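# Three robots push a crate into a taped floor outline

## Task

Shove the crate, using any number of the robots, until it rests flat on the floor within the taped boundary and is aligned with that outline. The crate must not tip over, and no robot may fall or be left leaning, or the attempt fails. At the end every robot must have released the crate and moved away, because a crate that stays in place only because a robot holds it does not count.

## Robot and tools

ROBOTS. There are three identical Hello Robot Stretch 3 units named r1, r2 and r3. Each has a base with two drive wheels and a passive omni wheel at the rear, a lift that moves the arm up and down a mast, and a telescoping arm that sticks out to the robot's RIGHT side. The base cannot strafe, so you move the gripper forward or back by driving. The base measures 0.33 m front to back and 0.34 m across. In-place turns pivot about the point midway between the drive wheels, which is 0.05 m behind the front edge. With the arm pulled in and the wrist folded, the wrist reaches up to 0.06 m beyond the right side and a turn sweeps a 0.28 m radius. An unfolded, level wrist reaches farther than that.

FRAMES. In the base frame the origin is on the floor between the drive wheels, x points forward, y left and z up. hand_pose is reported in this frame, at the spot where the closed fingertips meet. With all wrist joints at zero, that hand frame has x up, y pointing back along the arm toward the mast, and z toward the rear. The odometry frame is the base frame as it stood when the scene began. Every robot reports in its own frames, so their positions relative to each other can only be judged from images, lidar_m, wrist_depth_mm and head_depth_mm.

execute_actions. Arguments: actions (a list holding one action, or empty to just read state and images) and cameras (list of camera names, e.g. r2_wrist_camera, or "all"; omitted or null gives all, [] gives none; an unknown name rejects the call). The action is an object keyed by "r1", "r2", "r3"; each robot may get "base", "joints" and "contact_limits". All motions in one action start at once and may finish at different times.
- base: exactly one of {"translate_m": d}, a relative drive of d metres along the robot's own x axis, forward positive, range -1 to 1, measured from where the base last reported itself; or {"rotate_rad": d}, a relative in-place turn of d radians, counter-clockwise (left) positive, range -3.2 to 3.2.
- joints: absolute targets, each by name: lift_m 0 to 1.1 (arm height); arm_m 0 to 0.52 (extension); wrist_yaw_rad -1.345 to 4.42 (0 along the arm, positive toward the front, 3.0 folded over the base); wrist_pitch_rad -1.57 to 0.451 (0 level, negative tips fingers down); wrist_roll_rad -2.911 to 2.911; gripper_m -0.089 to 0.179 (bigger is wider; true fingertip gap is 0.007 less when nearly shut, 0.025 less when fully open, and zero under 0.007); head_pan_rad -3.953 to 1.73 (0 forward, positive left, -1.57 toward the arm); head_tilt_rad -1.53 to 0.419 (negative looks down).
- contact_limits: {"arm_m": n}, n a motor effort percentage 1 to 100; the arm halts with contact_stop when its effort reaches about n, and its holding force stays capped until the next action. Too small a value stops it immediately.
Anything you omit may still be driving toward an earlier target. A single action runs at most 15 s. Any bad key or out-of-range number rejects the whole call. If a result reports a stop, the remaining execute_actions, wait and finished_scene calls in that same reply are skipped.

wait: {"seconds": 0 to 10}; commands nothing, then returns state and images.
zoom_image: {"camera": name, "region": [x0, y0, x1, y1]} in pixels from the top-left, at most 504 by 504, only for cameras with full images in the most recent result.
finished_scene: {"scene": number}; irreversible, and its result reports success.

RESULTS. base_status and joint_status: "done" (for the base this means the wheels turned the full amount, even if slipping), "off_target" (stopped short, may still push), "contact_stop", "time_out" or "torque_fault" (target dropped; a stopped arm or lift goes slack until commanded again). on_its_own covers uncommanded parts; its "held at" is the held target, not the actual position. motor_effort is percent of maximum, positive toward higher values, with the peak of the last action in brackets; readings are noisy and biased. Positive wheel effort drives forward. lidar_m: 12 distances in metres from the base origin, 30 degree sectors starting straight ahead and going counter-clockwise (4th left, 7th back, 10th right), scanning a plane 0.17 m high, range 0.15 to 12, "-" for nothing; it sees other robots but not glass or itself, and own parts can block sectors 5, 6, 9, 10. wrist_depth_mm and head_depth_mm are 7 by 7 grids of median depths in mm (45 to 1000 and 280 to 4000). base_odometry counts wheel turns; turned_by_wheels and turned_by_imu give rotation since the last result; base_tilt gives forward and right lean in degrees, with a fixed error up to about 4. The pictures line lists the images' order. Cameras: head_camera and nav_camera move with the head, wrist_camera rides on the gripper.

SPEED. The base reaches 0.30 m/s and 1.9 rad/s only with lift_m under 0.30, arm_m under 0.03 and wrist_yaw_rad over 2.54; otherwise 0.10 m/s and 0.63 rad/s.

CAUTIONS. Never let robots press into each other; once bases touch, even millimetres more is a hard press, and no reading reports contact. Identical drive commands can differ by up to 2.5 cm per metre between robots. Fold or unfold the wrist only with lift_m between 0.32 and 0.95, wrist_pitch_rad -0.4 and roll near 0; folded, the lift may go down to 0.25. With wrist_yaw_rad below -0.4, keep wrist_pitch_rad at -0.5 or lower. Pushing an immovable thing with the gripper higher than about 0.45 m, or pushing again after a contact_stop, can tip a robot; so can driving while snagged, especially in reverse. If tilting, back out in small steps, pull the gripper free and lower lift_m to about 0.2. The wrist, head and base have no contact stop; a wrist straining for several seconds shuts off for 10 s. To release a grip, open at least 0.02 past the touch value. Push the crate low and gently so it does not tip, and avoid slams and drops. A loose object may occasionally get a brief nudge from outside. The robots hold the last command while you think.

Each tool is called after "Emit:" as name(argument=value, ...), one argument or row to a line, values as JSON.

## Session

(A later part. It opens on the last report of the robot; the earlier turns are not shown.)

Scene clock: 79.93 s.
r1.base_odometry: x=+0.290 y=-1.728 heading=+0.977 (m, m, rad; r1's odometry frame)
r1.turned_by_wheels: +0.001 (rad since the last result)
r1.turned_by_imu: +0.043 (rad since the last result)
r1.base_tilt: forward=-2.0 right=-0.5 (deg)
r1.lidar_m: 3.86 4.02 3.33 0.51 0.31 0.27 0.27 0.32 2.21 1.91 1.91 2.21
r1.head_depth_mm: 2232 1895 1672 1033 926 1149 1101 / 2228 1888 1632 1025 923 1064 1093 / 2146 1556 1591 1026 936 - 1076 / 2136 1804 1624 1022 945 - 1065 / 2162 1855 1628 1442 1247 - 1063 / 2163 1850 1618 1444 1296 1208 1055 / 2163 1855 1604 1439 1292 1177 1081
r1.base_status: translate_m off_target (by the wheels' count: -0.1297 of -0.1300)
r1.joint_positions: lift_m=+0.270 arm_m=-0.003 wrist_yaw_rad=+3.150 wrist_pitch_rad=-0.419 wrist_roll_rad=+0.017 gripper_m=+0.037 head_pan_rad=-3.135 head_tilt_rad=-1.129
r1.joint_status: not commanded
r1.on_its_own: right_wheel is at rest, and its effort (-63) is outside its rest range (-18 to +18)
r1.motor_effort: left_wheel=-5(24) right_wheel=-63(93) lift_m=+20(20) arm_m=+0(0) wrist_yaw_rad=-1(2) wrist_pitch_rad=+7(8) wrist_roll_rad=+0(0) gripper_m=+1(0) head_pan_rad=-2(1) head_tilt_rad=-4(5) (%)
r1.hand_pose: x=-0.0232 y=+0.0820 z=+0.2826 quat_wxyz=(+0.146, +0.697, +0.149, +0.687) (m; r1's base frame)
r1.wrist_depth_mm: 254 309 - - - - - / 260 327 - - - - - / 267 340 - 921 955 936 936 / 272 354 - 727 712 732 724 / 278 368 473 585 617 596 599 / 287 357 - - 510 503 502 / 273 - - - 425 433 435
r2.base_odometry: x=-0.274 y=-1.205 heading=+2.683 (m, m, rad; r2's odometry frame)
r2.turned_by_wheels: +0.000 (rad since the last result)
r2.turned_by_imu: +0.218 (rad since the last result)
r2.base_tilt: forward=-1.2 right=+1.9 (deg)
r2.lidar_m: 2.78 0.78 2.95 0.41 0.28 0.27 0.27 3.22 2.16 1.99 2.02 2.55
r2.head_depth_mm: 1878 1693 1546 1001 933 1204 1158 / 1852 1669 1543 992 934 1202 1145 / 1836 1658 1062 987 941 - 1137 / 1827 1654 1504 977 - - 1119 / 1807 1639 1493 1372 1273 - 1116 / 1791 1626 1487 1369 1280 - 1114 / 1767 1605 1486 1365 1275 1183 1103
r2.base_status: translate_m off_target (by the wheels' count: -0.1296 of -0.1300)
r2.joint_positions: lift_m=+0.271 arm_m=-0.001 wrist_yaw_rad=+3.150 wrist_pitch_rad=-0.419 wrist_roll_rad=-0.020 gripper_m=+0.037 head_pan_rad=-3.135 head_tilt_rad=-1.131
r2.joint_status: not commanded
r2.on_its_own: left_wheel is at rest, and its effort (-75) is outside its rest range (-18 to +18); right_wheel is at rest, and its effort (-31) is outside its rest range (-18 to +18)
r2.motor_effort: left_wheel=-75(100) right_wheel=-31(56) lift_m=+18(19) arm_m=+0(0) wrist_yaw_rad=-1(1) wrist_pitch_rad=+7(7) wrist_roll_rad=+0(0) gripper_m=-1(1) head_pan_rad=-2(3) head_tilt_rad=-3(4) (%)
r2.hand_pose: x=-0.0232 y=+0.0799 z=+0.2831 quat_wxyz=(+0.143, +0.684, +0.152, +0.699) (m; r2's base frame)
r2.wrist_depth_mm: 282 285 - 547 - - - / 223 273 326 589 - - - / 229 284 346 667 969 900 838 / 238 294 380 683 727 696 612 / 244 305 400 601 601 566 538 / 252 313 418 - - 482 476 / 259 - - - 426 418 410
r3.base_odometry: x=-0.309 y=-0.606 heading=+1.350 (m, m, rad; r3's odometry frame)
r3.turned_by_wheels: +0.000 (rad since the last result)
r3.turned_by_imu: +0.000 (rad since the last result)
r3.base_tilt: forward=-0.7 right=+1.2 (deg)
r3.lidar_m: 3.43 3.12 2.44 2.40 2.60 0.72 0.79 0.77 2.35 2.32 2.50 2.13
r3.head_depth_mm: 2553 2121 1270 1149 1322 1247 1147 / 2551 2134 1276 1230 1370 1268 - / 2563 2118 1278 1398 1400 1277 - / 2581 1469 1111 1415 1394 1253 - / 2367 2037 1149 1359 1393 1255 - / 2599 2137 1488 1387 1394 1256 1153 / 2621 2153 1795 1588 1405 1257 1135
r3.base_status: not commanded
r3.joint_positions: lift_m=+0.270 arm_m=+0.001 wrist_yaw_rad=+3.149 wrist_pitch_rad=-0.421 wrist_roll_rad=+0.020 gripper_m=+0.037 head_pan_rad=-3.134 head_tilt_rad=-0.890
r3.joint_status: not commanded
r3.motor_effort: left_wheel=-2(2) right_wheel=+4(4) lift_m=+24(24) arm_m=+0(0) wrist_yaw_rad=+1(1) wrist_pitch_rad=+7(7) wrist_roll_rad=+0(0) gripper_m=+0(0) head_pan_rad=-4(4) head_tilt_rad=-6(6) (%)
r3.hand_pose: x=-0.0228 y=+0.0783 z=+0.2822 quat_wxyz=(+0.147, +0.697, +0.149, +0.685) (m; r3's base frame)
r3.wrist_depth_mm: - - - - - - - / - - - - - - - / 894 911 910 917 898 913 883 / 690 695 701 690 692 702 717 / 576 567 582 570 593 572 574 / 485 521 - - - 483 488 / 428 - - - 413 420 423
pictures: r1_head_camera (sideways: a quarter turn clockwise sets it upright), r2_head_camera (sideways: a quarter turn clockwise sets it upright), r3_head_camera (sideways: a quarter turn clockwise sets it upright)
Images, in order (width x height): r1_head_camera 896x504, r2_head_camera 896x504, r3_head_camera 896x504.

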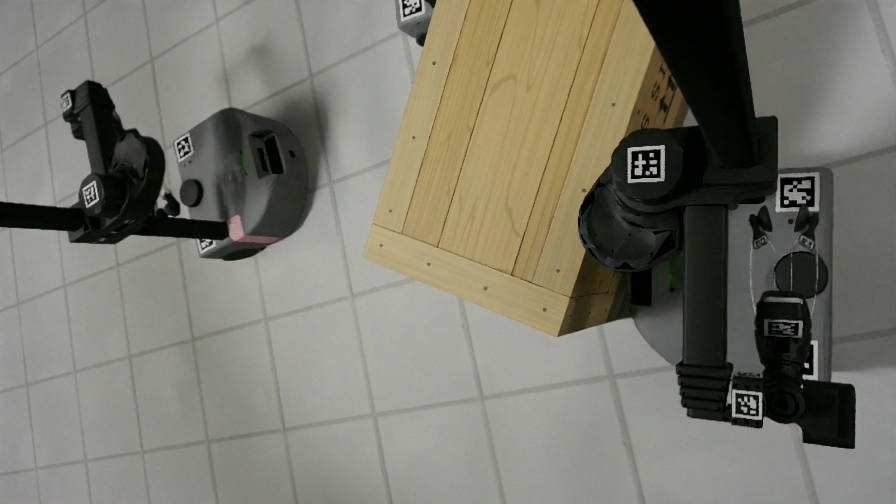

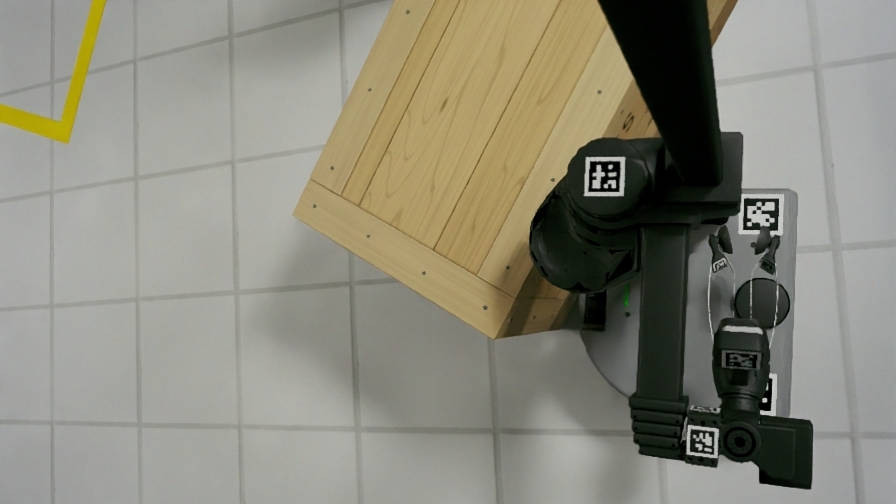

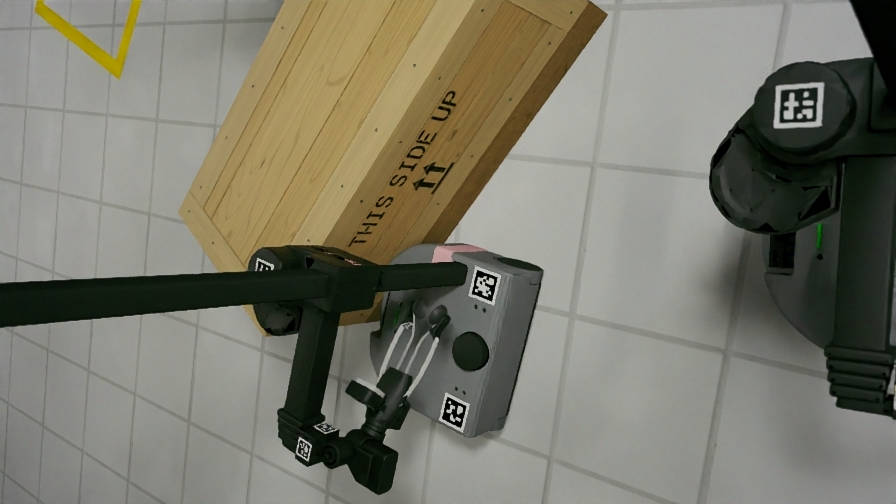

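Emit:
execute_actions(
  actions=[
    {"r1":{"base":{"translate_m":0.1}},"r2":{"base":{"translate_m":0.015}},"r3":{"base":{"rotate_rad":0.53}}},
  ],
  cameras=[],
)

Emit:
execute_actions(
  actions=[
    {"r1":{"base":{"rotate_rad":0.12}},"r2":{"base":{"rotate_rad":-0.47}},"r3":{"base":{"translate_m":-0.3}}},
  ],
  cameras=[],
)

Emit:
execute_actions(
  actions=[
    {"r1":{"base":{"translate_m":0.6}},"r2":{"joints":{"head_tilt_rad":-0.8}},"r3":{"base":{"rotate_rad":-1.22}}},
  ],
  cameras=["r2_head_camera","r3_head_camera"],
)

Scene clock: 87.77 s.
r1.base_odometry: x=+0.346 y=-1.645 heading=+0.977 (m, m, rad; r1's odometry frame)
r1.turned_by_wheels: +0.000 (rad since the last result)
r1.turned_by_imu: +0.001 (rad since the last result)
r1.base_tilt: forward=-2.0 right=-0.4 (deg)
r1.lidar_m: 3.81 3.94 3.34 0.68 0.42 0.37 0.37 3.80 2.19 1.89 1.89 2.19
r1.head_depth_mm: 2218 1900 1650 1032 959 1161 1097 / 1455 1787 1660 1028 967 1224 1096 / 1296 1610 1633 1023 981 - 1076 / 2184 1861 1635 1020 1086 - 1063 / 2174 1853 1619 1421 1284 - 1061 / 2145 1832 1624 1435 1306 1211 1061 / 2143 1832 1609 1435 1294 1183 1081
r1.base_status: done
r1.joint_positions: lift_m=+0.270 arm_m=-0.003 wrist_yaw_rad=+3.150 wrist_pitch_rad=-0.419 wrist_roll_rad=+0.017 gripper_m=+0.037 head_pan_rad=-3.135 head_tilt_rad=-1.129
r1.joint_status: not commanded
r1.motor_effort: left_wheel=-1(7) right_wheel=+1(51) lift_m=+20(20) arm_m=+0(0) wrist_yaw_rad=-1(1) wrist_pitch_rad=+7(7) wrist_roll_rad=+0(0) gripper_m=+0(1) head_pan_rad=-2(2) head_tilt_rad=-4(5) (%)
r1.hand_pose: x=-0.0232 y=+0.0820 z=+0.2826 quat_wxyz=(+0.146, +0.697, +0.149, +0.687) (m; r1's base frame)
r1.wrist_depth_mm: 341 422 - - - - - / 348 447 - - - - - / 357 464 - 912 934 967 959 / 364 483 - 701 728 721 728 / 372 500 582 577 608 589 596 / 379 488 - - 511 502 501 / 372 - - - 423 433 432
r2.base_odometry: x=-0.287 y=-1.199 heading=+2.683 (m, m, rad; r2's odometry frame)
r2.turned_by_wheels: +0.000 (rad since the last result)
r2.turned_by_imu: -0.001 (rad since the last result)
r2.base_tilt: forward=-1.1 right=+1.8 (deg)
r2.lidar_m: 2.76 0.69 2.95 0.43 0.30 0.28 0.29 3.23 2.15 1.99 2.02 2.54
r2.head_depth_mm: 1891 1684 1550 998 937 1204 1149 / 1854 1678 1546 999 934 1198 1144 / 1821 1669 1068 987 934 - 1132 / 1808 1652 1511 978 - - 1119 / 1808 1633 1498 1367 1287 - 1118 / 1790 1623 1483 1370 1288 - 1112 / 1756 1607 1480 1361 1264 1185 1103
r2.base_status: done
r2.joint_positions: lift_m=+0.271 arm_m=-0.001 wrist_yaw_rad=+3.150 wrist_pitch_rad=-0.419 wrist_roll_rad=-0.020 gripper_m=+0.037 head_pan_rad=-3.135 head_tilt_rad=-1.131
r2.joint_status: not commanded
r2.motor_effort: left_wheel=-1(60) right_wheel=+0(26) lift_m=+18(18) arm_m=+0(0) wrist_yaw_rad=+0(0) wrist_pitch_rad=+7(7) wrist_roll_rad=+0(0) gripper_m=+0(0) head_pan_rad=-3(2) head_tilt_rad=-4(4) (%)
r2.hand_pose: x=-0.0232 y=+0.0799 z=+0.2831 quat_wxyz=(+0.143, +0.684, +0.152, +0.699) (m; r2's base frame)
r2.wrist_depth_mm: 279 295 - 572 - - - / 234 287 342 627 - - - / 241 297 368 690 935 903 867 / 248 310 391 698 725 688 659 / 257 318 426 599 600 573 547 / 267 323 444 - - 488 474 / 272 - - - 423 412 405
r3.base_odometry: x=-0.309 y=-0.606 heading=+1.880 (m, m, rad; r3's odometry frame)
r3.turned_by_wheels: +0.530 (rad since the last result)
r3.turned_by_imu: +0.520 (rad since the last result)
r3.base_tilt: forward=-0.7 right=+1.3 (deg)
r3.lidar_m: 3.09 2.44 2.40 2.61 0.74 0.78 0.76 2.35 2.32 2.50 2.13 3.43
r3.head_depth_mm: 2559 2115 1140 1302 1369 1243 1145 / 2574 2127 1696 1306 1348 1266 - / 2591 2135 1213 1408 1395 1281 - / 2568 2145 1807 1575 1397 1248 - / 2585 2112 1823 1574 1395 1251 - / 2583 2134 1824 1590 1397 1255 1151 / 2494 2156 1828 1581 1399 1258 1139
r3.base_status: done
r3.joint_positions: lift_m=+0.270 arm_m=+0.001 wrist_yaw_rad=+3.149 wrist_pitch_rad=-0.421 wrist_roll_rad=+0.020 gripper_m=+0.037 head_pan_rad=-3.134 head_tilt_rad=-0.890
r3.joint_status: not commanded
r3.motor_effort: left_wheel=-1(8) right_wheel=+5(13) lift_m=+25(24) arm_m=+0(0) wrist_yaw_rad=+0(1) wrist_pitch_rad=+7(7) wrist_roll_rad=+0(0) gripper_m=-1(1) head_pan_rad=-5(5) head_tilt_rad=-7(6) (%)
r3.hand_pose: x=-0.0228 y=+0.0783 z=+0.2822 quat_wxyz=(+0.147, +0.697, +0.149, +0.685) (m; r3's base frame)
r3.wrist_depth_mm: 593 637 - - - - - / 640 683 736 - - - - / 690 758 797 902 902 895 903 / 708 694 699 694 687 696 694 / 569 565 586 568 603 572 578 / 484 523 - - - 478 486 / 428 - - - 413 420 416
pictures: none
No camera images: the call's "cameras" was empty. Leave "cameras" out to get every camera's image.

Scene clock: 90.50 s.
r1.base_odometry: x=+0.346 y=-1.645 heading=+1.097 (m, m, rad; r1's odometry frame)
r1.turned_by_wheels: +0.120 (rad since the last result)
r1.turned_by_imu: +0.121 (rad since the last result)
r1.base_tilt: forward=-1.9 right=-0.5 (deg)
r1.lidar_m: 3.92 3.98 3.15 0.58 0.39 0.37 0.37 3.15 2.05 1.88 1.91 2.37
r1.head_depth_mm: 2213 1589 1526 1035 943 1155 1099 / 2212 1877 1614 1031 963 1210 1096 / 2217 1871 1640 1027 980 - 1080 / 2187 1871 1641 1019 1138 - 1066 / 2174 1869 1642 1442 1299 - 1057 / 2150 1856 1621 1441 1300 1214 1059 / 2158 1831 1628 1440 1294 1179 1083
r1.base_status: done
r1.joint_positions: lift_m=+0.270 arm_m=-0.003 wrist_yaw_rad=+3.150 wrist_pitch_rad=-0.419 wrist_roll_rad=+0.017 gripper_m=+0.037 head_pan_rad=-3.135 head_tilt_rad=-1.129
r1.joint_status: not commanded
r1.motor_effort: left_wheel=-1(6) right_wheel=+3(8) lift_m=+20(20) arm_m=+0(0) wrist_yaw_rad=+0(0) wrist_pitch_rad=+7(7) wrist_roll_rad=+0(0) gripper_m=+1(0) head_pan_rad=-2(2) head_tilt_rad=-5(5) (%)
r1.hand_pose: x=-0.0232 y=+0.0820 z=+0.2826 quat_wxyz=(+0.146, +0.697, +0.149, +0.687) (m; r1's base frame)
r1.wrist_depth_mm: 317 380 - - - - - / 328 406 - - - - - / 339 426 - 923 915 918 934 / 349 449 - 717 716 715 712 / 358 454 565 595 611 595 606 / 368 472 - - 518 497 497 / 363 - - - 424 432 430
r2.base_odometry: x=-0.287 y=-1.199 heading=+2.213 (m, m, rad; r2's odometry frame)
r2.turned_by_wheels: -0.470 (rad since the last result)
r2.turned_by_imu: -0.476 (rad since the last result)
r2.base_tilt: forward=-1.2 right=+1.7 (deg)
r2.lidar_m: 2.65 2.77 0.40 2.89 0.41 0.29 0.28 0.29 3.02 2.11 1.99 2.04
r2.head_depth_mm: 1824 1044 1085 1000 1036 1208 1151 / 1842 1322 1080 995 1154 1204 1144 / 1830 1665 1062 988 950 - 1132 / 1833 1657 1063 978 - - 1124 / 1792 1626 1056 973 1018 - 1118 / 1794 1624 1044 963 1075 - 1112 / 1763 1609 1477 1354 1263 1189 1108
r2.base_status: done
r2.joint_positions: lift_m=+0.271 arm_m=-0.001 wrist_yaw_rad=+3.150 wrist_pitch_rad=-0.419 wrist_roll_rad=-0.020 gripper_m=+0.037 head_pan_rad=-3.135 head_tilt_rad=-1.131
r2.joint_status: not commanded
r2.motor_effort: left_wheel=+3(12) right_wheel=-2(5) lift_m=+18(18) arm_m=+0(0) wrist_yaw_rad=+0(1) wrist_pitch_rad=+7(7) wrist_roll_rad=+0(0) gripper_m=+0(0) head_pan_rad=-3(3) head_tilt_rad=-3(4) (%)
r2.hand_pose: x=-0.0232 y=+0.0799 z=+0.2831 quat_wxyz=(+0.143, +0.684, +0.152, +0.699) (m; r2's base frame)
r2.wrist_depth_mm: 343 447 - - - - - / 312 445 611 - - 415 - / 311 434 651 975 946 504 854 / 308 431 679 746 704 424 408 / 302 422 601 592 452 357 342 / 303 409 550 - - 356 338 / 298 - - - 423 375 322
r3.base_odometry: x=-0.217 y=-0.892 heading=+1.880 (m, m, rad; r3's odometry frame)
r3.turned_by_wheels: +0.000 (rad since the last result)
r3.turned_by_imu: -0.001 (rad since the last result)
r3.base_tilt: forward=-0.7 right=+1.2 (deg)
r3.lidar_m: 3.30 2.61 2.60 0.61 0.61 0.45 0.50 2.18 2.14 2.31 2.31 3.67
r3.head_depth_mm: 2585 2110 1798 1184 1007 1112 1149 / 2583 2105 1814 1485 1145 1117 - / 2604 2126 1802 1539 1351 1270 - / 2581 2147 1806 1585 1405 1255 - / 2586 2144 1820 1588 1402 1260 - / 2490 2134 1822 1583 1400 1255 1155 / 2398 2150 1820 1587 1404 1261 1140
r3.base_status: done
r3.joint_positions: lift_m=+0.270 arm_m=+0.001 wrist_yaw_rad=+3.149 wrist_pitch_rad=-0.421 wrist_roll_rad=+0.020 gripper_m=+0.037 head_pan_rad=-3.134 head_tilt_rad=-0.890
r3.joint_status: not commanded
r3.motor_effort: left_wheel=-1(9) right_wheel=+4(9) lift_m=+25(24) arm_m=+0(0) wrist_yaw_rad=+1(1) wrist_pitch_rad=+7(7) wrist_roll_rad=+0(1) gripper_m=+0(0) head_pan_rad=-4(5) head_tilt_rad=-7(6) (%)
r3.hand_pose: x=-0.0228 y=+0.0783 z=+0.2822 quat_wxyz=(+0.147, +0.697, +0.149, +0.685) (m; r3's base frame)
r3.wrist_depth_mm: 505 544 - 633 - - - / 552 590 619 702 - - - / 405 645 685 802 917 909 919 / 398 684 702 712 714 711 700 / 359 541 572 576 605 577 579 / 377 454 - - - 486 488 / 415 - - - 409 424 420
pictures: none
No camera images: the call's "cameras" was empty. Leave "cameras" out to get every camera's image.

Scene clock: 94.20 s.
r1.base_odometry: x=+0.619 y=-1.111 heading=+1.097 (m, m, rad; r1's odometry frame)
r1.turned_by_wheels: +0.000 (rad since the last result)
r1.turned_by_imu: +0.002 (rad since the last result)
r1.base_tilt: forward=-1.9 right=-0.4 (deg)
r1.lidar_m: 3.32 3.37 3.24 2.97 0.98 0.91 0.93 2.98 1.96 1.80 1.82 2.26
r1.head_depth_mm: 1843 1325 1222 1423 1316 1156 1102 / 1865 1330 1276 1463 1318 1226 1099 / 2171 1325 1371 1463 1335 - 1081 / 2199 1319 1490 1446 1330 - 1072 / 2184 1850 1626 1448 1307 - 1063 / 2181 1858 1621 1445 1302 1213 1057 / 2156 1848 1606 1438 1293 1180 1081
r1.base_status: done
r1.joint_positions: lift_m=+0.270 arm_m=-0.003 wrist_yaw_rad=+3.150 wrist_pitch_rad=-0.419 wrist_roll_rad=+0.017 gripper_m=+0.037 head_pan_rad=-3.135 head_tilt_rad=-1.129
r1.joint_status: not commanded
r1.motor_effort: left_wheel=-1(5) right_wheel=+3(9) lift_m=+20(20) arm_m=+0(0) wrist_yaw_rad=+0(0) wrist_pitch_rad=+7(7) wrist_roll_rad=+0(0) gripper_m=+0(0) head_pan_rad=-1(1) head_tilt_rad=-4(5) (%)
r1.hand_pose: x=-0.0232 y=+0.0820 z=+0.2826 quat_wxyz=(+0.146, +0.697, +0.149, +0.687) (m; r1's base frame)
r1.wrist_depth_mm: - - - - - - - / - - - - - - - / 874 897 - 914 946 908 932 / 714 727 - 708 725 725 726 / 582 591 593 590 610 587 592 / 499 513 - - 517 504 500 / 446 - - - 428 430 435
r2.base_odometry: x=-0.287 y=-1.199 heading=+2.213 (m, m, rad; r2's odometry frame)
r2.turned_by_wheels: +0.000 (rad since the last result)
r2.turned_by_imu: -0.001 (rad since the last result)
r2.base_tilt: forward=-1.1 right=+1.8 (deg)
r2.lidar_m: 2.66 2.77 0.48 2.89 0.41 0.29 0.28 0.29 3.03 2.10 1.99 2.04
r2.head_depth_mm: 3187 2726 2158 1768 1078 943 1014 / 3364 2663 2112 1773 1072 933 1011 / 3467 2480 1849 1749 1064 932 864 / 3145 1515 1764 1741 1052 923 - / 3403 2550 2029 1719 1048 918 862 / 3319 2505 2035 1709 1036 907 966 / 3259 2473 2016 1696 1460 954 1107
r2.base_status: not commanded
r2.joint_positions: lift_m=+0.271 arm_m=-0.001 wrist_yaw_rad=+3.150 wrist_pitch_rad=-0.419 wrist_roll_rad=-0.020 gripper_m=+0.037 head_pan_rad=-3.135 head_tilt_rad=-0.804
r2.joint_status: all done
r2.motor_effort: left_wheel=+3(3) right_wheel=-1(2) lift_m=+18(18) arm_m=+0(0) wrist_yaw_rad=+0(0) wrist_pitch_rad=+7(7) wrist_roll_rad=+0(0) gripper_m=+0(1) head_pan_rad=-2(3) head_tilt_rad=+2(24) (%)
r2.hand_pose: x=-0.0232 y=+0.0799 z=+0.2831 quat_wxyz=(+0.143, +0.684, +0.152, +0.699) (m; r2's base frame)
r2.wrist_depth_mm: 344 451 - - - - 449 / 313 440 620 - - - - / 308 440 659 979 595 544 843 / 306 430 668 735 480 422 413 / 304 423 599 604 424 374 365 / 303 407 555 - - 415 407 / 298 - - - 421 413 410
r3.base_odometry: x=-0.217 y=-0.892 heading=+0.660 (m, m, rad; r3's odometry frame)
r3.turned_by_wheels: -1.220 (rad since the last result)
r3.turned_by_imu: -1.197 (rad since the last result)
r3.base_tilt: forward=-0.8 right=+1.2 (deg)
r3.lidar_m: 2.88 2.31 3.78 2.72 2.60 0.63 0.61 0.45 0.48 2.26 2.15 2.20
r3.head_depth_mm: 2541 2109 1811 1586 1390 1241 1145 / 2560 2133 1769 1136 1333 1267 - / 2601 2129 1275 1116 1310 1275 - / 2360 1957 1274 1112 1325 1251 - / 1764 1942 1283 1127 1340 1256 - / 2516 2124 1284 1129 1168 1116 1150 / 2609 2141 1291 962 819 1083 1141
r3.base_status: done
r3.joint_positions: lift_m=+0.270 arm_m=+0.001 wrist_yaw_rad=+3.149 wrist_pitch_rad=-0.421 wrist_roll_rad=+0.020 gripper_m=+0.037 head_pan_rad=-3.134 head_tilt_rad=-0.890
r3.joint_status: not commanded
r3.motor_effort: left_wheel=+2(10) right_wheel=-2(8) lift_m=+24(23) arm_m=+0(0) wrist_yaw_rad=+0(1) wrist_pitch_rad=+7(7) wrist_roll_rad=+0(0) gripper_m=+0(0) head_pan_rad=-4(4) head_tilt_rad=-6(6) (%)
r3.hand_pose: x=-0.0228 y=+0.0783 z=+0.2822 quat_wxyz=(+0.147, +0.697, +0.149, +0.685) (m; r3's base frame)
r3.wrist_depth_mm: - - - - - - - / - - - - - - - / 884 915 912 904 916 883 920 / 688 705 677 699 701 705 707 / 575 562 563 572 594 571 580 / 481 517 - - - 486 492 / 438 - - - 416 422 423
pictures: r2_head_camera (sideways: a quarter turn clockwise sets it upright), r3_head_camera (sideways: a quarter turn clockwise sets it upright)
Images, in order (width x height): r2_head_camera 896x504, r3_head_camera 896x504.

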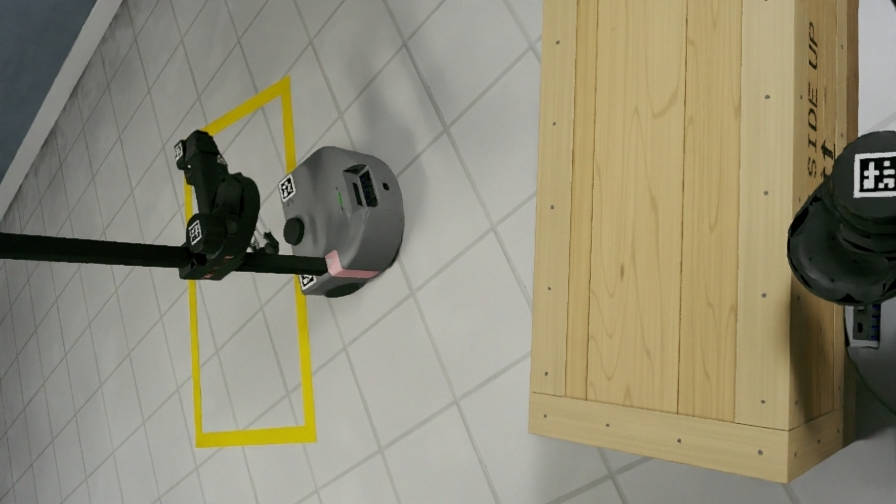

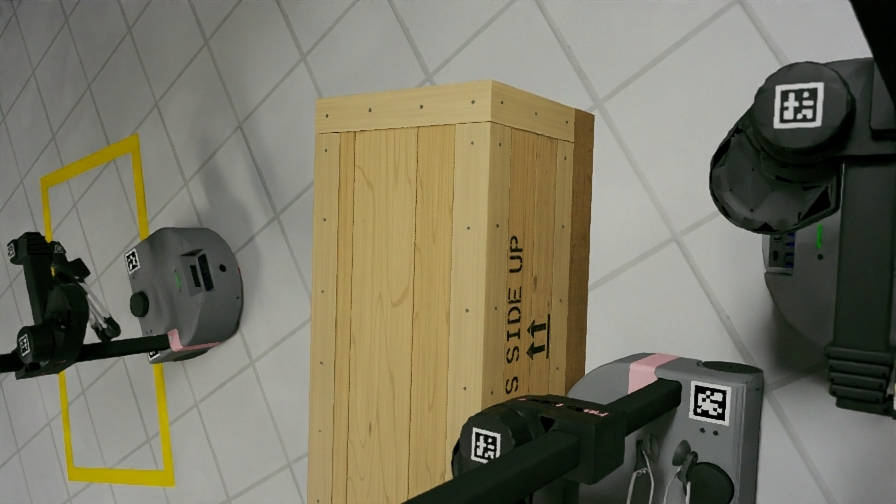

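Emit:
execute_actions(
  actions=[
    {"r1":{"base":{"translate_m":0.25}},"r3":{"base":{"rotate_rad":-0.27}}},
  ],
  cameras=[],
)

Emit:
execute_actions(
  actions=[
    {"r1":{"base":{"translate_m":0.4}},"r3":{"base":{"translate_m":-0.33}}},
  ],
  cameras=[],
)

Emit:
execute_actions(
  actions=[
    {"r1":{"base":{"translate_m":0.2}},"r3":{"base":{"rotate_rad":0.26}}},
  ],
  cameras=["r1_head_camera","r3_head_camera"],
)

Scene clock: 100.77 s.
r1.base_odometry: x=+0.733 y=-0.889 heading=+1.097 (m, m, rad; r1's odometry frame)
r1.turned_by_wheels: +0.000 (rad since the last result)
r1.turned_by_imu: +0.002 (rad since the last result)
r1.base_tilt: forward=-2.0 right=-0.5 (deg)
r1.lidar_m: 3.08 3.10 3.27 3.00 3.04 1.14 1.16 2.90 1.92 1.77 1.78 2.22
r1.head_depth_mm: 1927 1343 1497 1471 1326 1150 1099 / 1939 1378 1587 1460 1319 1238 1094 / 1948 1401 1606 1453 1341 - 1081 / 2157 1483 1627 1449 1315 - 1067 / 2163 1860 1631 1450 1311 - 1061 / 2157 1848 1617 1439 1301 1209 1057 / 2135 1821 1617 1438 1291 1178 1080
r1.base_status: done
r1.joint_positions: lift_m=+0.270 arm_m=-0.003 wrist_yaw_rad=+3.150 wrist_pitch_rad=-0.419 wrist_roll_rad=+0.017 gripper_m=+0.037 head_pan_rad=-3.135 head_tilt_rad=-1.129
r1.joint_status: not commanded
r1.motor_effort: left_wheel=-1(6) right_wheel=+3(9) lift_m=+20(20) arm_m=+0(0) wrist_yaw_rad=-1(0) wrist_pitch_rad=+7(7) wrist_roll_rad=+0(0) gripper_m=+0(1) head_pan_rad=-2(1) head_tilt_rad=-5(4) (%)
r1.hand_pose: x=-0.0232 y=+0.0820 z=+0.2826 quat_wxyz=(+0.146, +0.697, +0.149, +0.687) (m; r1's base frame)
r1.wrist_depth_mm: - - - - - - - / - - - - - - - / 905 933 - 928 945 951 939 / 706 723 - 703 715 721 727 / 583 577 584 588 609 582 605 / 497 511 - - 510 495 495 / 440 - - - 425 431 435
r2.base_odometry: x=-0.287 y=-1.199 heading=+2.213 (m, m, rad; r2's odometry frame)
r2.turned_by_wheels: +0.000 (rad since the last result)
r2.turned_by_imu: -0.001 (rad since the last result)
r2.base_tilt: forward=-1.2 right=+1.9 (deg)
r2.lidar_m: 2.66 2.76 0.48 2.89 0.41 0.29 0.28 0.29 3.01 2.11 1.99 2.03
r2.head_depth_mm: 3241 2705 2147 1784 1087 942 1022 / 3452 2665 2128 1777 1069 939 1017 / 3487 2531 2034 1757 1061 932 868 / 3433 2025 1926 1744 1058 924 - / 3075 2371 1980 1712 1042 915 862 / 3311 2526 2033 1713 1038 912 967 / 3234 2457 2002 1693 1453 956 1104
r2.base_status: not commanded
r2.joint_positions: lift_m=+0.271 arm_m=-0.001 wrist_yaw_rad=+3.150 wrist_pitch_rad=-0.419 wrist_roll_rad=-0.020 gripper_m=+0.037 head_pan_rad=-3.135 head_tilt_rad=-0.804
r2.joint_status: not commanded
r2.motor_effort: left_wheel=+3(3) right_wheel=-2(2) lift_m=+18(18) arm_m=+0(0) wrist_yaw_rad=+0(0) wrist_pitch_rad=+7(6) wrist_roll_rad=+0(0) gripper_m=+0(1) head_pan_rad=-2(2) head_tilt_rad=+2(2) (%)
r2.hand_pose: x=-0.0232 y=+0.0799 z=+0.2831 quat_wxyz=(+0.143, +0.684, +0.152, +0.699) (m; r2's base frame)
r2.wrist_depth_mm: 345 448 - - - - 369 / 312 444 625 - - - - / 310 437 660 979 623 548 776 / 308 432 673 739 474 422 412 / 305 421 591 594 455 408 369 / 301 404 542 - - 452 419 / 298 - - - 419 412 409
r3.base_odometry: x=-0.217 y=-0.892 heading=+0.390 (m, m, rad; r3's odometry frame)
r3.turned_by_wheels: -0.270 (rad since the last result)
r3.turned_by_imu: -0.265 (rad since the last result)
r3.base_tilt: forward=-0.7 right=+1.2 (deg)
r3.lidar_m: 2.40 2.31 3.68 3.14 2.60 2.60 0.61 0.61 0.45 2.59 2.15 2.14
r3.head_depth_mm: 2545 2118 1796 1563 1388 1247 1149 / 2567 2151 1816 1578 1381 1262 - / 2584 2138 1808 1578 1374 1276 - / 2570 2130 1770 1130 1338 1247 - / 2560 2132 1282 1120 1295 1254 - / 2589 2140 1813 1118 1224 1263 1155 / 2537 2020 1830 1122 1148 1067 1090
r3.base_status: done
r3.joint_positions: lift_m=+0.270 arm_m=+0.001 wrist_yaw_rad=+3.149 wrist_pitch_rad=-0.421 wrist_roll_rad=+0.020 gripper_m=+0.037 head_pan_rad=-3.134 head_tilt_rad=-0.890
r3.joint_status: not commanded
r3.motor_effort: left_wheel=+2(8) right_wheel=-2(9) lift_m=+25(24) arm_m=+0(0) wrist_yaw_rad=+1(1) wrist_pitch_rad=+7(7) wrist_roll_rad=+0(0) gripper_m=-1(1) head_pan_rad=-4(4) head_tilt_rad=-7(7) (%)
r3.hand_pose: x=-0.0228 y=+0.0782 z=+0.2822 quat_wxyz=(+0.147, +0.697, +0.149, +0.685) (m; r3's base frame)
r3.wrist_depth_mm: - - - - - - - / - - - - - - - / 909 902 875 885 900 920 918 / 689 692 699 712 683 715 692 / 564 564 576 579 581 563 574 / 482 516 - - - 481 493 / 425 - - - 413 416 422
pictures: none
No camera images: the call's "cameras" was empty. Leave "cameras" out to get every camera's image.

Scene clock: 103.83 s.
r1.base_odometry: x=+0.916 y=-0.533 heading=+1.097 (m, m, rad; r1's odometry frame)
r1.turned_by_wheels: +0.000 (rad since the last result)
r1.turned_by_imu: +0.001 (rad since the last result)
r1.base_tilt: forward=-1.9 right=-0.4 (deg)
r1.lidar_m: 2.68 2.70 3.35 3.06 3.10 1.51 1.53 2.85 1.86 1.71 1.73 2.14
r1.head_depth_mm: 1561 1639 1679 1468 1325 1151 1101 / 1558 1732 1652 1459 1321 1226 1093 / 1600 1780 1633 1457 1335 - 1080 / 1660 1841 1633 1454 1331 - 1068 / 2170 1845 1648 1449 1304 - 1061 / 2158 1854 1621 1445 1305 1208 1054 / 2167 1831 1608 1445 1297 1173 1082
r1.base_status: done
r1.joint_positions: lift_m=+0.270 arm_m=-0.003 wrist_yaw_rad=+3.150 wrist_pitch_rad=-0.419 wrist_roll_rad=+0.017 gripper_m=+0.037 head_pan_rad=-3.135 head_tilt_rad=-1.129
r1.joint_status: not commanded
r1.motor_effort: left_wheel=-1(5) right_wheel=+3(9) lift_m=+20(20) arm_m=+0(1) wrist_yaw_rad=-1(0) wrist_pitch_rad=+7(7) wrist_roll_rad=+0(0) gripper_m=+1(0) head_pan_rad=-1(1) head_tilt_rad=-5(5) (%)
r1.hand_pose: x=-0.0232 y=+0.0820 z=+0.2826 quat_wxyz=(+0.146, +0.697, +0.149, +0.687) (m; r1's base frame)
r1.wrist_depth_mm: - - - - - - - / - - - - - - - / 905 923 - 918 927 928 952 / 713 715 - 718 708 719 723 / 588 577 595 583 613 586 599 / 501 509 - - 509 506 497 / 442 - - - 430 430 435
r2.base_odometry: x=-0.287 y=-1.199 heading=+2.213 (m, m, rad; r2's odometry frame)
r2.turned_by_wheels: +0.000 (rad since the last result)
r2.turned_by_imu: -0.001 (rad since the last result)
r2.base_tilt: forward=-1.1 right=+1.7 (deg)
r2.lidar_m: 2.66 2.76 4.17 0.45 0.40 0.29 0.28 0.29 3.02 2.10 1.99 2.03
r2.head_depth_mm: 3239 2716 2154 1792 1075 942 993 / 3456 2675 2136 1772 1072 940 1015 / 3451 2628 2096 1750 1060 930 865 / 3411 2520 2082 1745 1055 924 - / 3221 2177 2065 1723 1043 916 861 / 3272 2508 2039 1704 1033 913 966 / 3216 2508 1998 1694 1463 960 1100
r2.base_status: not commanded
r2.joint_positions: lift_m=+0.271 arm_m=-0.001 wrist_yaw_rad=+3.150 wrist_pitch_rad=-0.419 wrist_roll_rad=-0.020 gripper_m=+0.037 head_pan_rad=-3.135 head_tilt_rad=-0.804
r2.joint_status: not commanded
r2.motor_effort: left_wheel=+2(3) right_wheel=-1(2) lift_m=+18(19) arm_m=+0(0) wrist_yaw_rad=+0(0) wrist_pitch_rad=+7(7) wrist_roll_rad=+0(0) gripper_m=+1(0) head_pan_rad=-3(2) head_tilt_rad=+2(2) (%)
r2.hand_pose: x=-0.0232 y=+0.0799 z=+0.2831 quat_wxyz=(+0.143, +0.684, +0.152, +0.699) (m; r2's base frame)
r2.wrist_depth_mm: 346 448 - 394 - - - / 314 442 610 - - - - / 311 438 597 580 871 922 879 / 308 432 589 465 717 702 679 / 305 424 578 496 596 577 557 / 303 406 549 - - 477 472 / 298 - - - 424 419 411
r3.base_odometry: x=-0.523 y=-1.017 heading=+0.390 (m, m, rad; r3's odometry frame)
r3.turned_by_wheels: +0.000 (rad since the last result)
r3.turned_by_imu: -0.001 (rad since the last result)
r3.base_tilt: forward=-0.7 right=+1.2 (deg)
r3.lidar_m: 2.67 2.59 3.88 2.83 2.36 2.35 0.29 0.29 0.34 0.33 0.45 2.39
r3.head_depth_mm: 2425 2131 1810 1566 1386 1249 1149 / 2524 2120 1800 1573 1390 1265 - / 2550 2128 1816 1573 1397 1274 - / 2571 2141 1821 1577 985 923 - / 2600 2133 1819 1593 992 916 - / 2619 2144 1813 1584 989 905 1129 / 2597 2157 1820 1578 990 897 1107
r3.base_status: done
r3.joint_positions: lift_m=+0.270 arm_m=+0.001 wrist_yaw_rad=+3.149 wrist_pitch_rad=-0.421 wrist_roll_rad=+0.020 gripper_m=+0.037 head_pan_rad=-3.134 head_tilt_rad=-0.890
r3.joint_status: not commanded
r3.motor_effort: left_wheel=+2(7) right_wheel=-2(11) lift_m=+24(24) arm_m=+0(0) wrist_yaw_rad=+1(1) wrist_pitch_rad=+7(7) wrist_roll_rad=+0(0) gripper_m=-1(1) head_pan_rad=-4(4) head_tilt_rad=-6(7) (%)
r3.hand_pose: x=-0.0229 y=+0.0783 z=+0.2822 quat_wxyz=(+0.147, +0.697, +0.149, +0.685) (m; r3's base frame)
r3.wrist_depth_mm: - - - - - - - / - - - - - - - / 896 881 885 877 904 896 912 / 702 687 689 700 696 709 694 / 574 575 565 583 604 582 574 / 486 527 - - - 493 480 / 437 - - - 412 420 425
pictures: none
No camera images: the call's "cameras" was empty. Leave "cameras" out to get every camera's image.

Scene clock: 106.37 s.
r1.base_odometry: x=+1.007 y=-0.355 heading=+1.097 (m, m, rad; r1's odometry frame)
r1.turned_by_wheels: +0.000 (rad since the last result)
r1.turned_by_imu: +0.001 (rad since the last result)
r1.base_tilt: forward=-2.0 right=-0.6 (deg)
r1.lidar_m: 2.48 2.50 3.12 3.09 3.14 1.69 1.72 2.81 1.84 1.69 1.70 2.11
r1.head_depth_mm: 1630 1805 1659 1469 1326 1152 1101 / 1669 1834 1656 1469 1321 1235 1094 / 1716 1879 1648 1465 1328 - 1078 / 1842 1879 1640 1457 1328 - 1063 / 2159 1855 1622 1442 1300 - 1063 / 2176 1846 1619 1435 1294 1217 1053 / 2131 1831 1607 1421 1287 1175 1076
r1.base_status: done
r1.joint_positions: lift_m=+0.270 arm_m=-0.003 wrist_yaw_rad=+3.150 wrist_pitch_rad=-0.419 wrist_roll_rad=+0.017 gripper_m=+0.037 head_pan_rad=-3.135 head_tilt_rad=-1.129
r1.joint_status: not commanded
r1.motor_effort: left_wheel=+0(5) right_wheel=+3(10) lift_m=+20(20) arm_m=+0(0) wrist_yaw_rad=+0(0) wrist_pitch_rad=+7(7) wrist_roll_rad=+0(0) gripper_m=+0(1) head_pan_rad=-2(1) head_tilt_rad=-4(4) (%)
r1.hand_pose: x=-0.0232 y=+0.0820 z=+0.2826 quat_wxyz=(+0.146, +0.697, +0.149, +0.687) (m; r1's base frame)
r1.wrist_depth_mm: - - - - - - - / - - - - - - - / 920 924 - 924 932 914 936 / 725 711 - 718 710 715 730 / 582 588 584 586 614 593 592 / 491 508 - - 513 504 509 / 444 - - - 426 431 437
r2.base_odometry: x=-0.287 y=-1.199 heading=+2.213 (m, m, rad; r2's odometry frame)
r2.turned_by_wheels: +0.000 (rad since the last result)
r2.turned_by_imu: +0.000 (rad since the last result)
r2.base_tilt: forward=-1.2 right=+1.8 (deg)
r2.lidar_m: 2.65 2.76 4.15 0.45 0.40 0.29 0.28 0.29 3.00 2.11 1.99 2.04
r2.head_depth_mm: 3174 2692 2143 1793 1077 943 996 / 3406 2661 2148 1775 1070 932 1014 / 3460 2666 2109 1742 1063 929 867 / 3382 2562 2087 1729 1052 924 - / 2931 2292 2057 1719 1045 917 864 / 3042 2351 2048 1717 1037 911 966 / 3290 2511 2012 1683 1457 955 1105
r2.base_status: not commanded
r2.joint_positions: lift_m=+0.271 arm_m=-0.001 wrist_yaw_rad=+3.150 wrist_pitch_rad=-0.419 wrist_roll_rad=-0.020 gripper_m=+0.037 head_pan_rad=-3.135 head_tilt_rad=-0.804
r2.joint_status: not commanded
r2.motor_effort: left_wheel=+3(3) right_wheel=-2(1) lift_m=+18(18) arm_m=+0(0) wrist_yaw_rad=+0(0) wrist_pitch_rad=+6(7) wrist_roll_rad=+0(0) gripper_m=+0(0) head_pan_rad=-2(2) head_tilt_rad=+2(2) (%)
r2.hand_pose: x=-0.0232 y=+0.0799 z=+0.2831 quat_wxyz=(+0.143, +0.684, +0.152, +0.699) (m; r2's base frame)
r2.wrist_depth_mm: 341 447 - 396 - - - / 312 442 618 - - - - / 309 432 670 579 929 904 860 / 307 431 519 451 688 702 684 / 305 428 579 489 604 571 562 / 301 404 549 - - 485 471 / 295 - - - 421 419 410
r3.base_odometry: x=-0.523 y=-1.017 heading=+0.650 (m, m, rad; r3's odometry frame)
r3.turned_by_wheels: +0.260 (rad since the last result)
r3.turned_by_imu: +0.255 (rad since the last result)
r3.base_tilt: forward=-0.7 right=+1.2 (deg)
r3.lidar_m: 2.60 2.59 3.59 2.47 2.36 0.31 0.29 0.30 0.41 0.33 2.39 2.44
r3.head_depth_mm: 2556 2107 1790 1580 1394 1244 1141 / 2586 2115 1814 1573 1384 1242 - / 2573 2141 1825 1586 980 900 - / 2606 2152 1826 1577 988 926 - / 2566 2138 1803 1569 986 926 - / 2441 2144 1817 1594 990 923 1160 / 2258 2151 1821 1602 989 939 1025
r3.base_status: done
r3.joint_positions: lift_m=+0.270 arm_m=+0.001 wrist_yaw_rad=+3.149 wrist_pitch_rad=-0.421 wrist_roll_rad=+0.020 gripper_m=+0.037 head_pan_rad=-3.134 head_tilt_rad=-0.890
r3.joint_status: not commanded
r3.motor_effort: left_wheel=-1(7) right_wheel=+4(12) lift_m=+24(25) arm_m=+0(0) wrist_yaw_rad=+1(1) wrist_pitch_rad=+7(7) wrist_roll_rad=+0(0) gripper_m=+0(1) head_pan_rad=-4(4) head_tilt_rad=-7(6) (%)
r3.hand_pose: x=-0.0229 y=+0.0783 z=+0.2823 quat_wxyz=(+0.147, +0.697, +0.149, +0.685) (m; r3's base frame)
r3.wrist_depth_mm: - - - - - - - / - - - - - - - / 867 902 895 907 889 907 899 / 709 712 696 694 703 708 704 / 574 569 580 570 603 571 579 / 482 514 - - - 483 488 / 306 - - - 415 420 419
pictures: r1_head_camera (sideways: a quarter turn clockwise sets it upright), r3_head_camera (sideways: a quarter turn clockwise sets it upright)
Images, in order (width x height): r1_head_camera 896x504, r3_head_camera 896x504.

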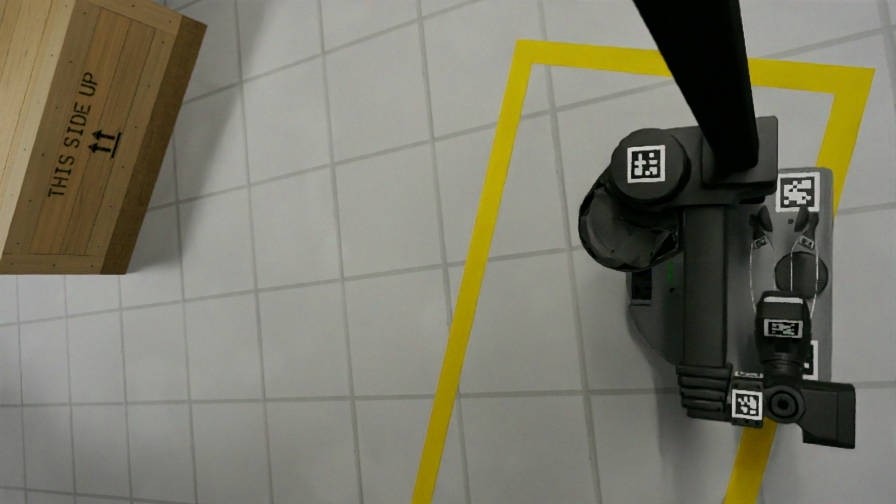

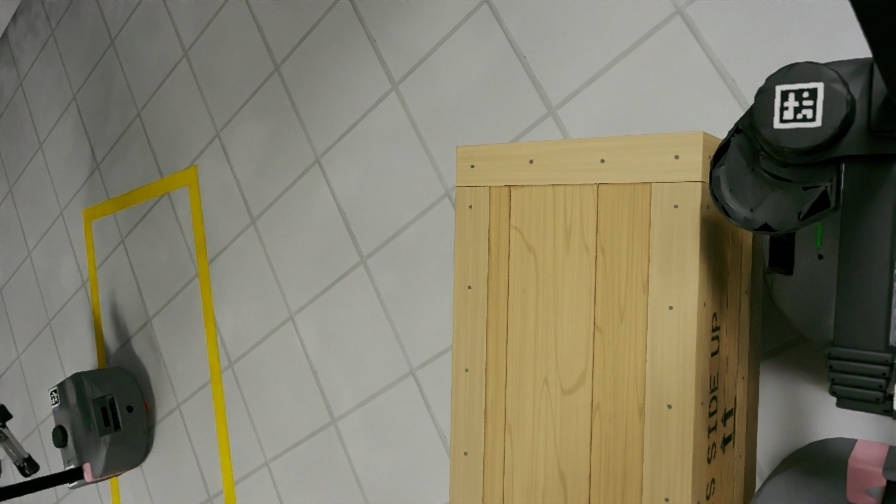

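Emit:
execute_actions(
  actions=[
    {"r1":{"base":{"translate_m":0.45}},"r2":{"base":{"translate_m":-0.3}},"r3":{"base":{"translate_m":-0.31}}},
  ],
  cameras=["r1_head_camera","r2_head_camera","r3_head_camera"],
)

Scene clock: 116.57 s.
r1.base_odometry: x=+1.213 y=+0.045 heading=+1.097 (m, m, rad; r1's odometry frame)
r1.turned_by_wheels: +0.000 (rad since the last result)
r1.turned_by_imu: +0.002 (rad since the last result)
r1.base_tilt: forward=-2.0 right=-0.4 (deg)
r1.lidar_m: 2.03 2.05 2.56 3.15 3.18 2.00 1.97 2.70 1.77 1.62 1.64 2.04
r1.head_depth_mm: 1874 1903 1662 1469 1319 1158 1105 / 1876 1896 1641 1466 1311 1223 1094 / 1930 1892 1627 1454 1331 - 1084 / 1993 1881 1638 1458 1326 - 1061 / 2185 1852 1635 1448 1306 - 1064 / 2167 1845 1634 1434 1296 1214 1058 / 2147 1843 1607 1439 1293 1178 1080
r1.base_status: done
r1.joint_positions: lift_m=+0.270 arm_m=-0.003 wrist_yaw_rad=+3.150 wrist_pitch_rad=-0.419 wrist_roll_rad=+0.017 gripper_m=+0.037 head_pan_rad=-3.135 head_tilt_rad=-1.129
r1.joint_status: not commanded
r1.motor_effort: left_wheel=-2(4) right_wheel=+3(10) lift_m=+20(20) arm_m=+0(0) wrist_yaw_rad=+0(0) wrist_pitch_rad=+7(7) wrist_roll_rad=+0(0) gripper_m=+0(1) head_pan_rad=-1(1) head_tilt_rad=-4(4) (%)
r1.hand_pose: x=-0.0232 y=+0.0820 z=+0.2826 quat_wxyz=(+0.146, +0.697, +0.149, +0.687) (m; r1's base frame)
r1.wrist_depth_mm: - - - - - - - / - - - - - - - / 920 913 - 916 904 934 937 / 737 733 - 725 724 728 721 / 584 594 594 587 609 595 599 / 503 508 - - 518 499 496 / 443 - - - 428 436 437
r2.base_odometry: x=-0.108 y=-1.439 heading=+2.212 (m, m, rad; r2's odometry frame)
r2.turned_by_wheels: -0.001 (rad since the last result)
r2.turned_by_imu: +0.044 (rad since the last result)
r2.base_tilt: forward=-1.1 right=+1.9 (deg)
r2.lidar_m: 2.93 2.87 3.81 0.44 0.43 0.32 0.27 0.27 3.02 2.19 2.10 2.17
r2.head_depth_mm: 3142 2699 2142 1797 1078 982 760 / 3458 2724 2140 1782 1072 957 1071 / 3556 2657 2125 1771 1063 933 1076 / 3492 2589 2111 1742 1053 925 - / 3258 2484 2063 1723 1043 916 875 / 2562 2454 2030 1704 1035 912 853 / 3295 2518 2016 1697 1032 907 866
r2.base_status: translate_m off_target (by the wheels' count: -0.2996 of -0.3000)
r2.joint_positions: lift_m=+0.271 arm_m=-0.001 wrist_yaw_rad=+3.150 wrist_pitch_rad=-0.418 wrist_roll_rad=-0.020 gripper_m=+0.037 head_pan_rad=-3.135 head_tilt_rad=-0.801
r2.joint_status: not commanded
r2.on_its_own: left_wheel is at rest, and its effort (-89) is outside its rest range (-18 to +18); right_wheel is at rest, and its effort (-20) is outside its rest range (-18 to +18)
r2.motor_effort: left_wheel=-89(100) right_wheel=-20(41) lift_m=+19(19) arm_m=+0(0) wrist_yaw_rad=+0(1) wrist_pitch_rad=+7(7) wrist_roll_rad=+0(0) gripper_m=-1(0) head_pan_rad=-2(2) head_tilt_rad=+1(2) (%)
r2.hand_pose: x=-0.0232 y=+0.0800 z=+0.2832 quat_wxyz=(+0.143, +0.684, +0.151, +0.699) (m; r2's base frame)
r2.wrist_depth_mm: 495 - - - - - - / 444 - - - - - - / 421 660 627 967 942 900 851 / 397 480 466 733 717 688 685 / 377 475 456 602 611 574 554 / 365 507 498 - - 477 470 / 351 - - - 423 415 411
r3.base_odometry: x=-0.769 y=-1.205 heading=+0.651 (m, m, rad; r3's odometry frame)
r3.turned_by_wheels: +0.001 (rad since the last result)
r3.turned_by_imu: +0.000 (rad since the last result)
r3.base_tilt: forward=-0.7 right=+1.3 (deg)
r3.lidar_m: 2.89 2.89 3.32 2.30 2.18 0.33 0.27 0.27 0.30 0.30 0.30 2.62
r3.head_depth_mm: 2518 2128 1807 1570 1387 1241 1147 / 2533 2113 1781 1568 1391 1267 - / 2596 2118 1806 1565 1018 920 - / 2572 2139 1804 1576 983 911 - / 2601 2125 1831 1579 986 898 - / 2594 2131 1812 1574 989 885 1076 / 2310 2128 1822 1580 988 886 1039
r3.base_status: translate_m off_target (by the wheels' count: -0.3097 of -0.3100)
r3.joint_positions: lift_m=+0.270 arm_m=+0.001 wrist_yaw_rad=+3.150 wrist_pitch_rad=-0.420 wrist_roll_rad=+0.020 gripper_m=+0.037 head_pan_rad=-3.134 head_tilt_rad=-0.892
r3.joint_status: not commanded
r3.on_its_own: right_wheel is at rest, and its effort (-66) is outside its rest range (-18 to +18)
r3.motor_effort: left_wheel=-16(67) right_wheel=-66(69) lift_m=+25(26) arm_m=+0(1) wrist_yaw_rad=+0(0) wrist_pitch_rad=+7(7) wrist_roll_rad=+0(0) gripper_m=-1(1) head_pan_rad=-4(4) head_tilt_rad=-5(6) (%)
r3.hand_pose: x=-0.0230 y=+0.0783 z=+0.2823 quat_wxyz=(+0.147, +0.697, +0.149, +0.686) (m; r3's base frame)
r3.wrist_depth_mm: - - - - - - - / - - - - - - - / 918 899 904 912 878 906 906 / 694 701 702 701 697 700 700 / 569 568 581 561 597 570 566 / 478 520 - - - 493 485 / 430 - - - 415 420 423
pictures: r1_head_camera (sideways: a quarter turn clockwise sets it upright), r2_head_camera (sideways: a quarter turn clockwise sets it upright), r3_head_camera (sideways: a quarter turn clockwise sets it upright)
Images, in order (width x height): r1_head_camera 896x504, r2_head_camera 896x504, r3_head_camera 896x504.

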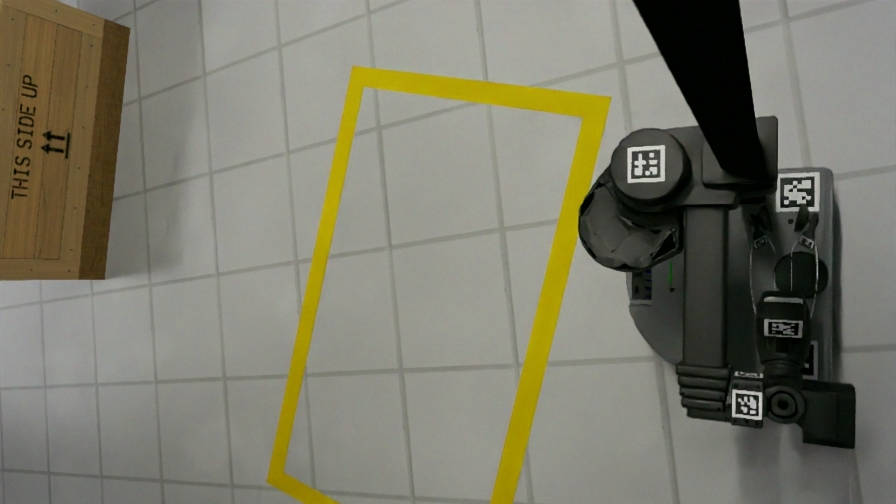

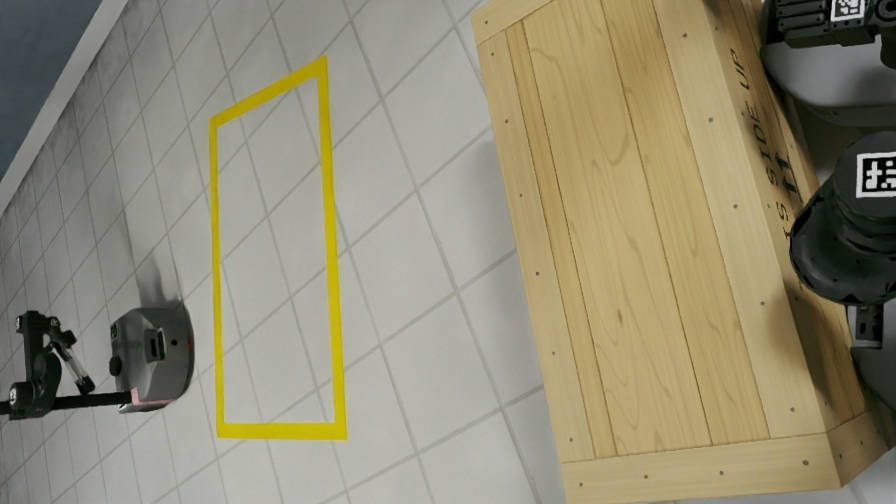

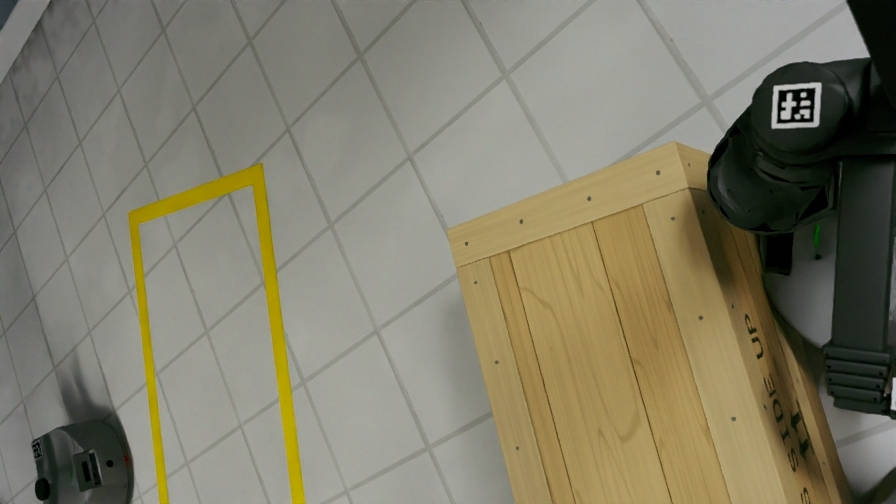

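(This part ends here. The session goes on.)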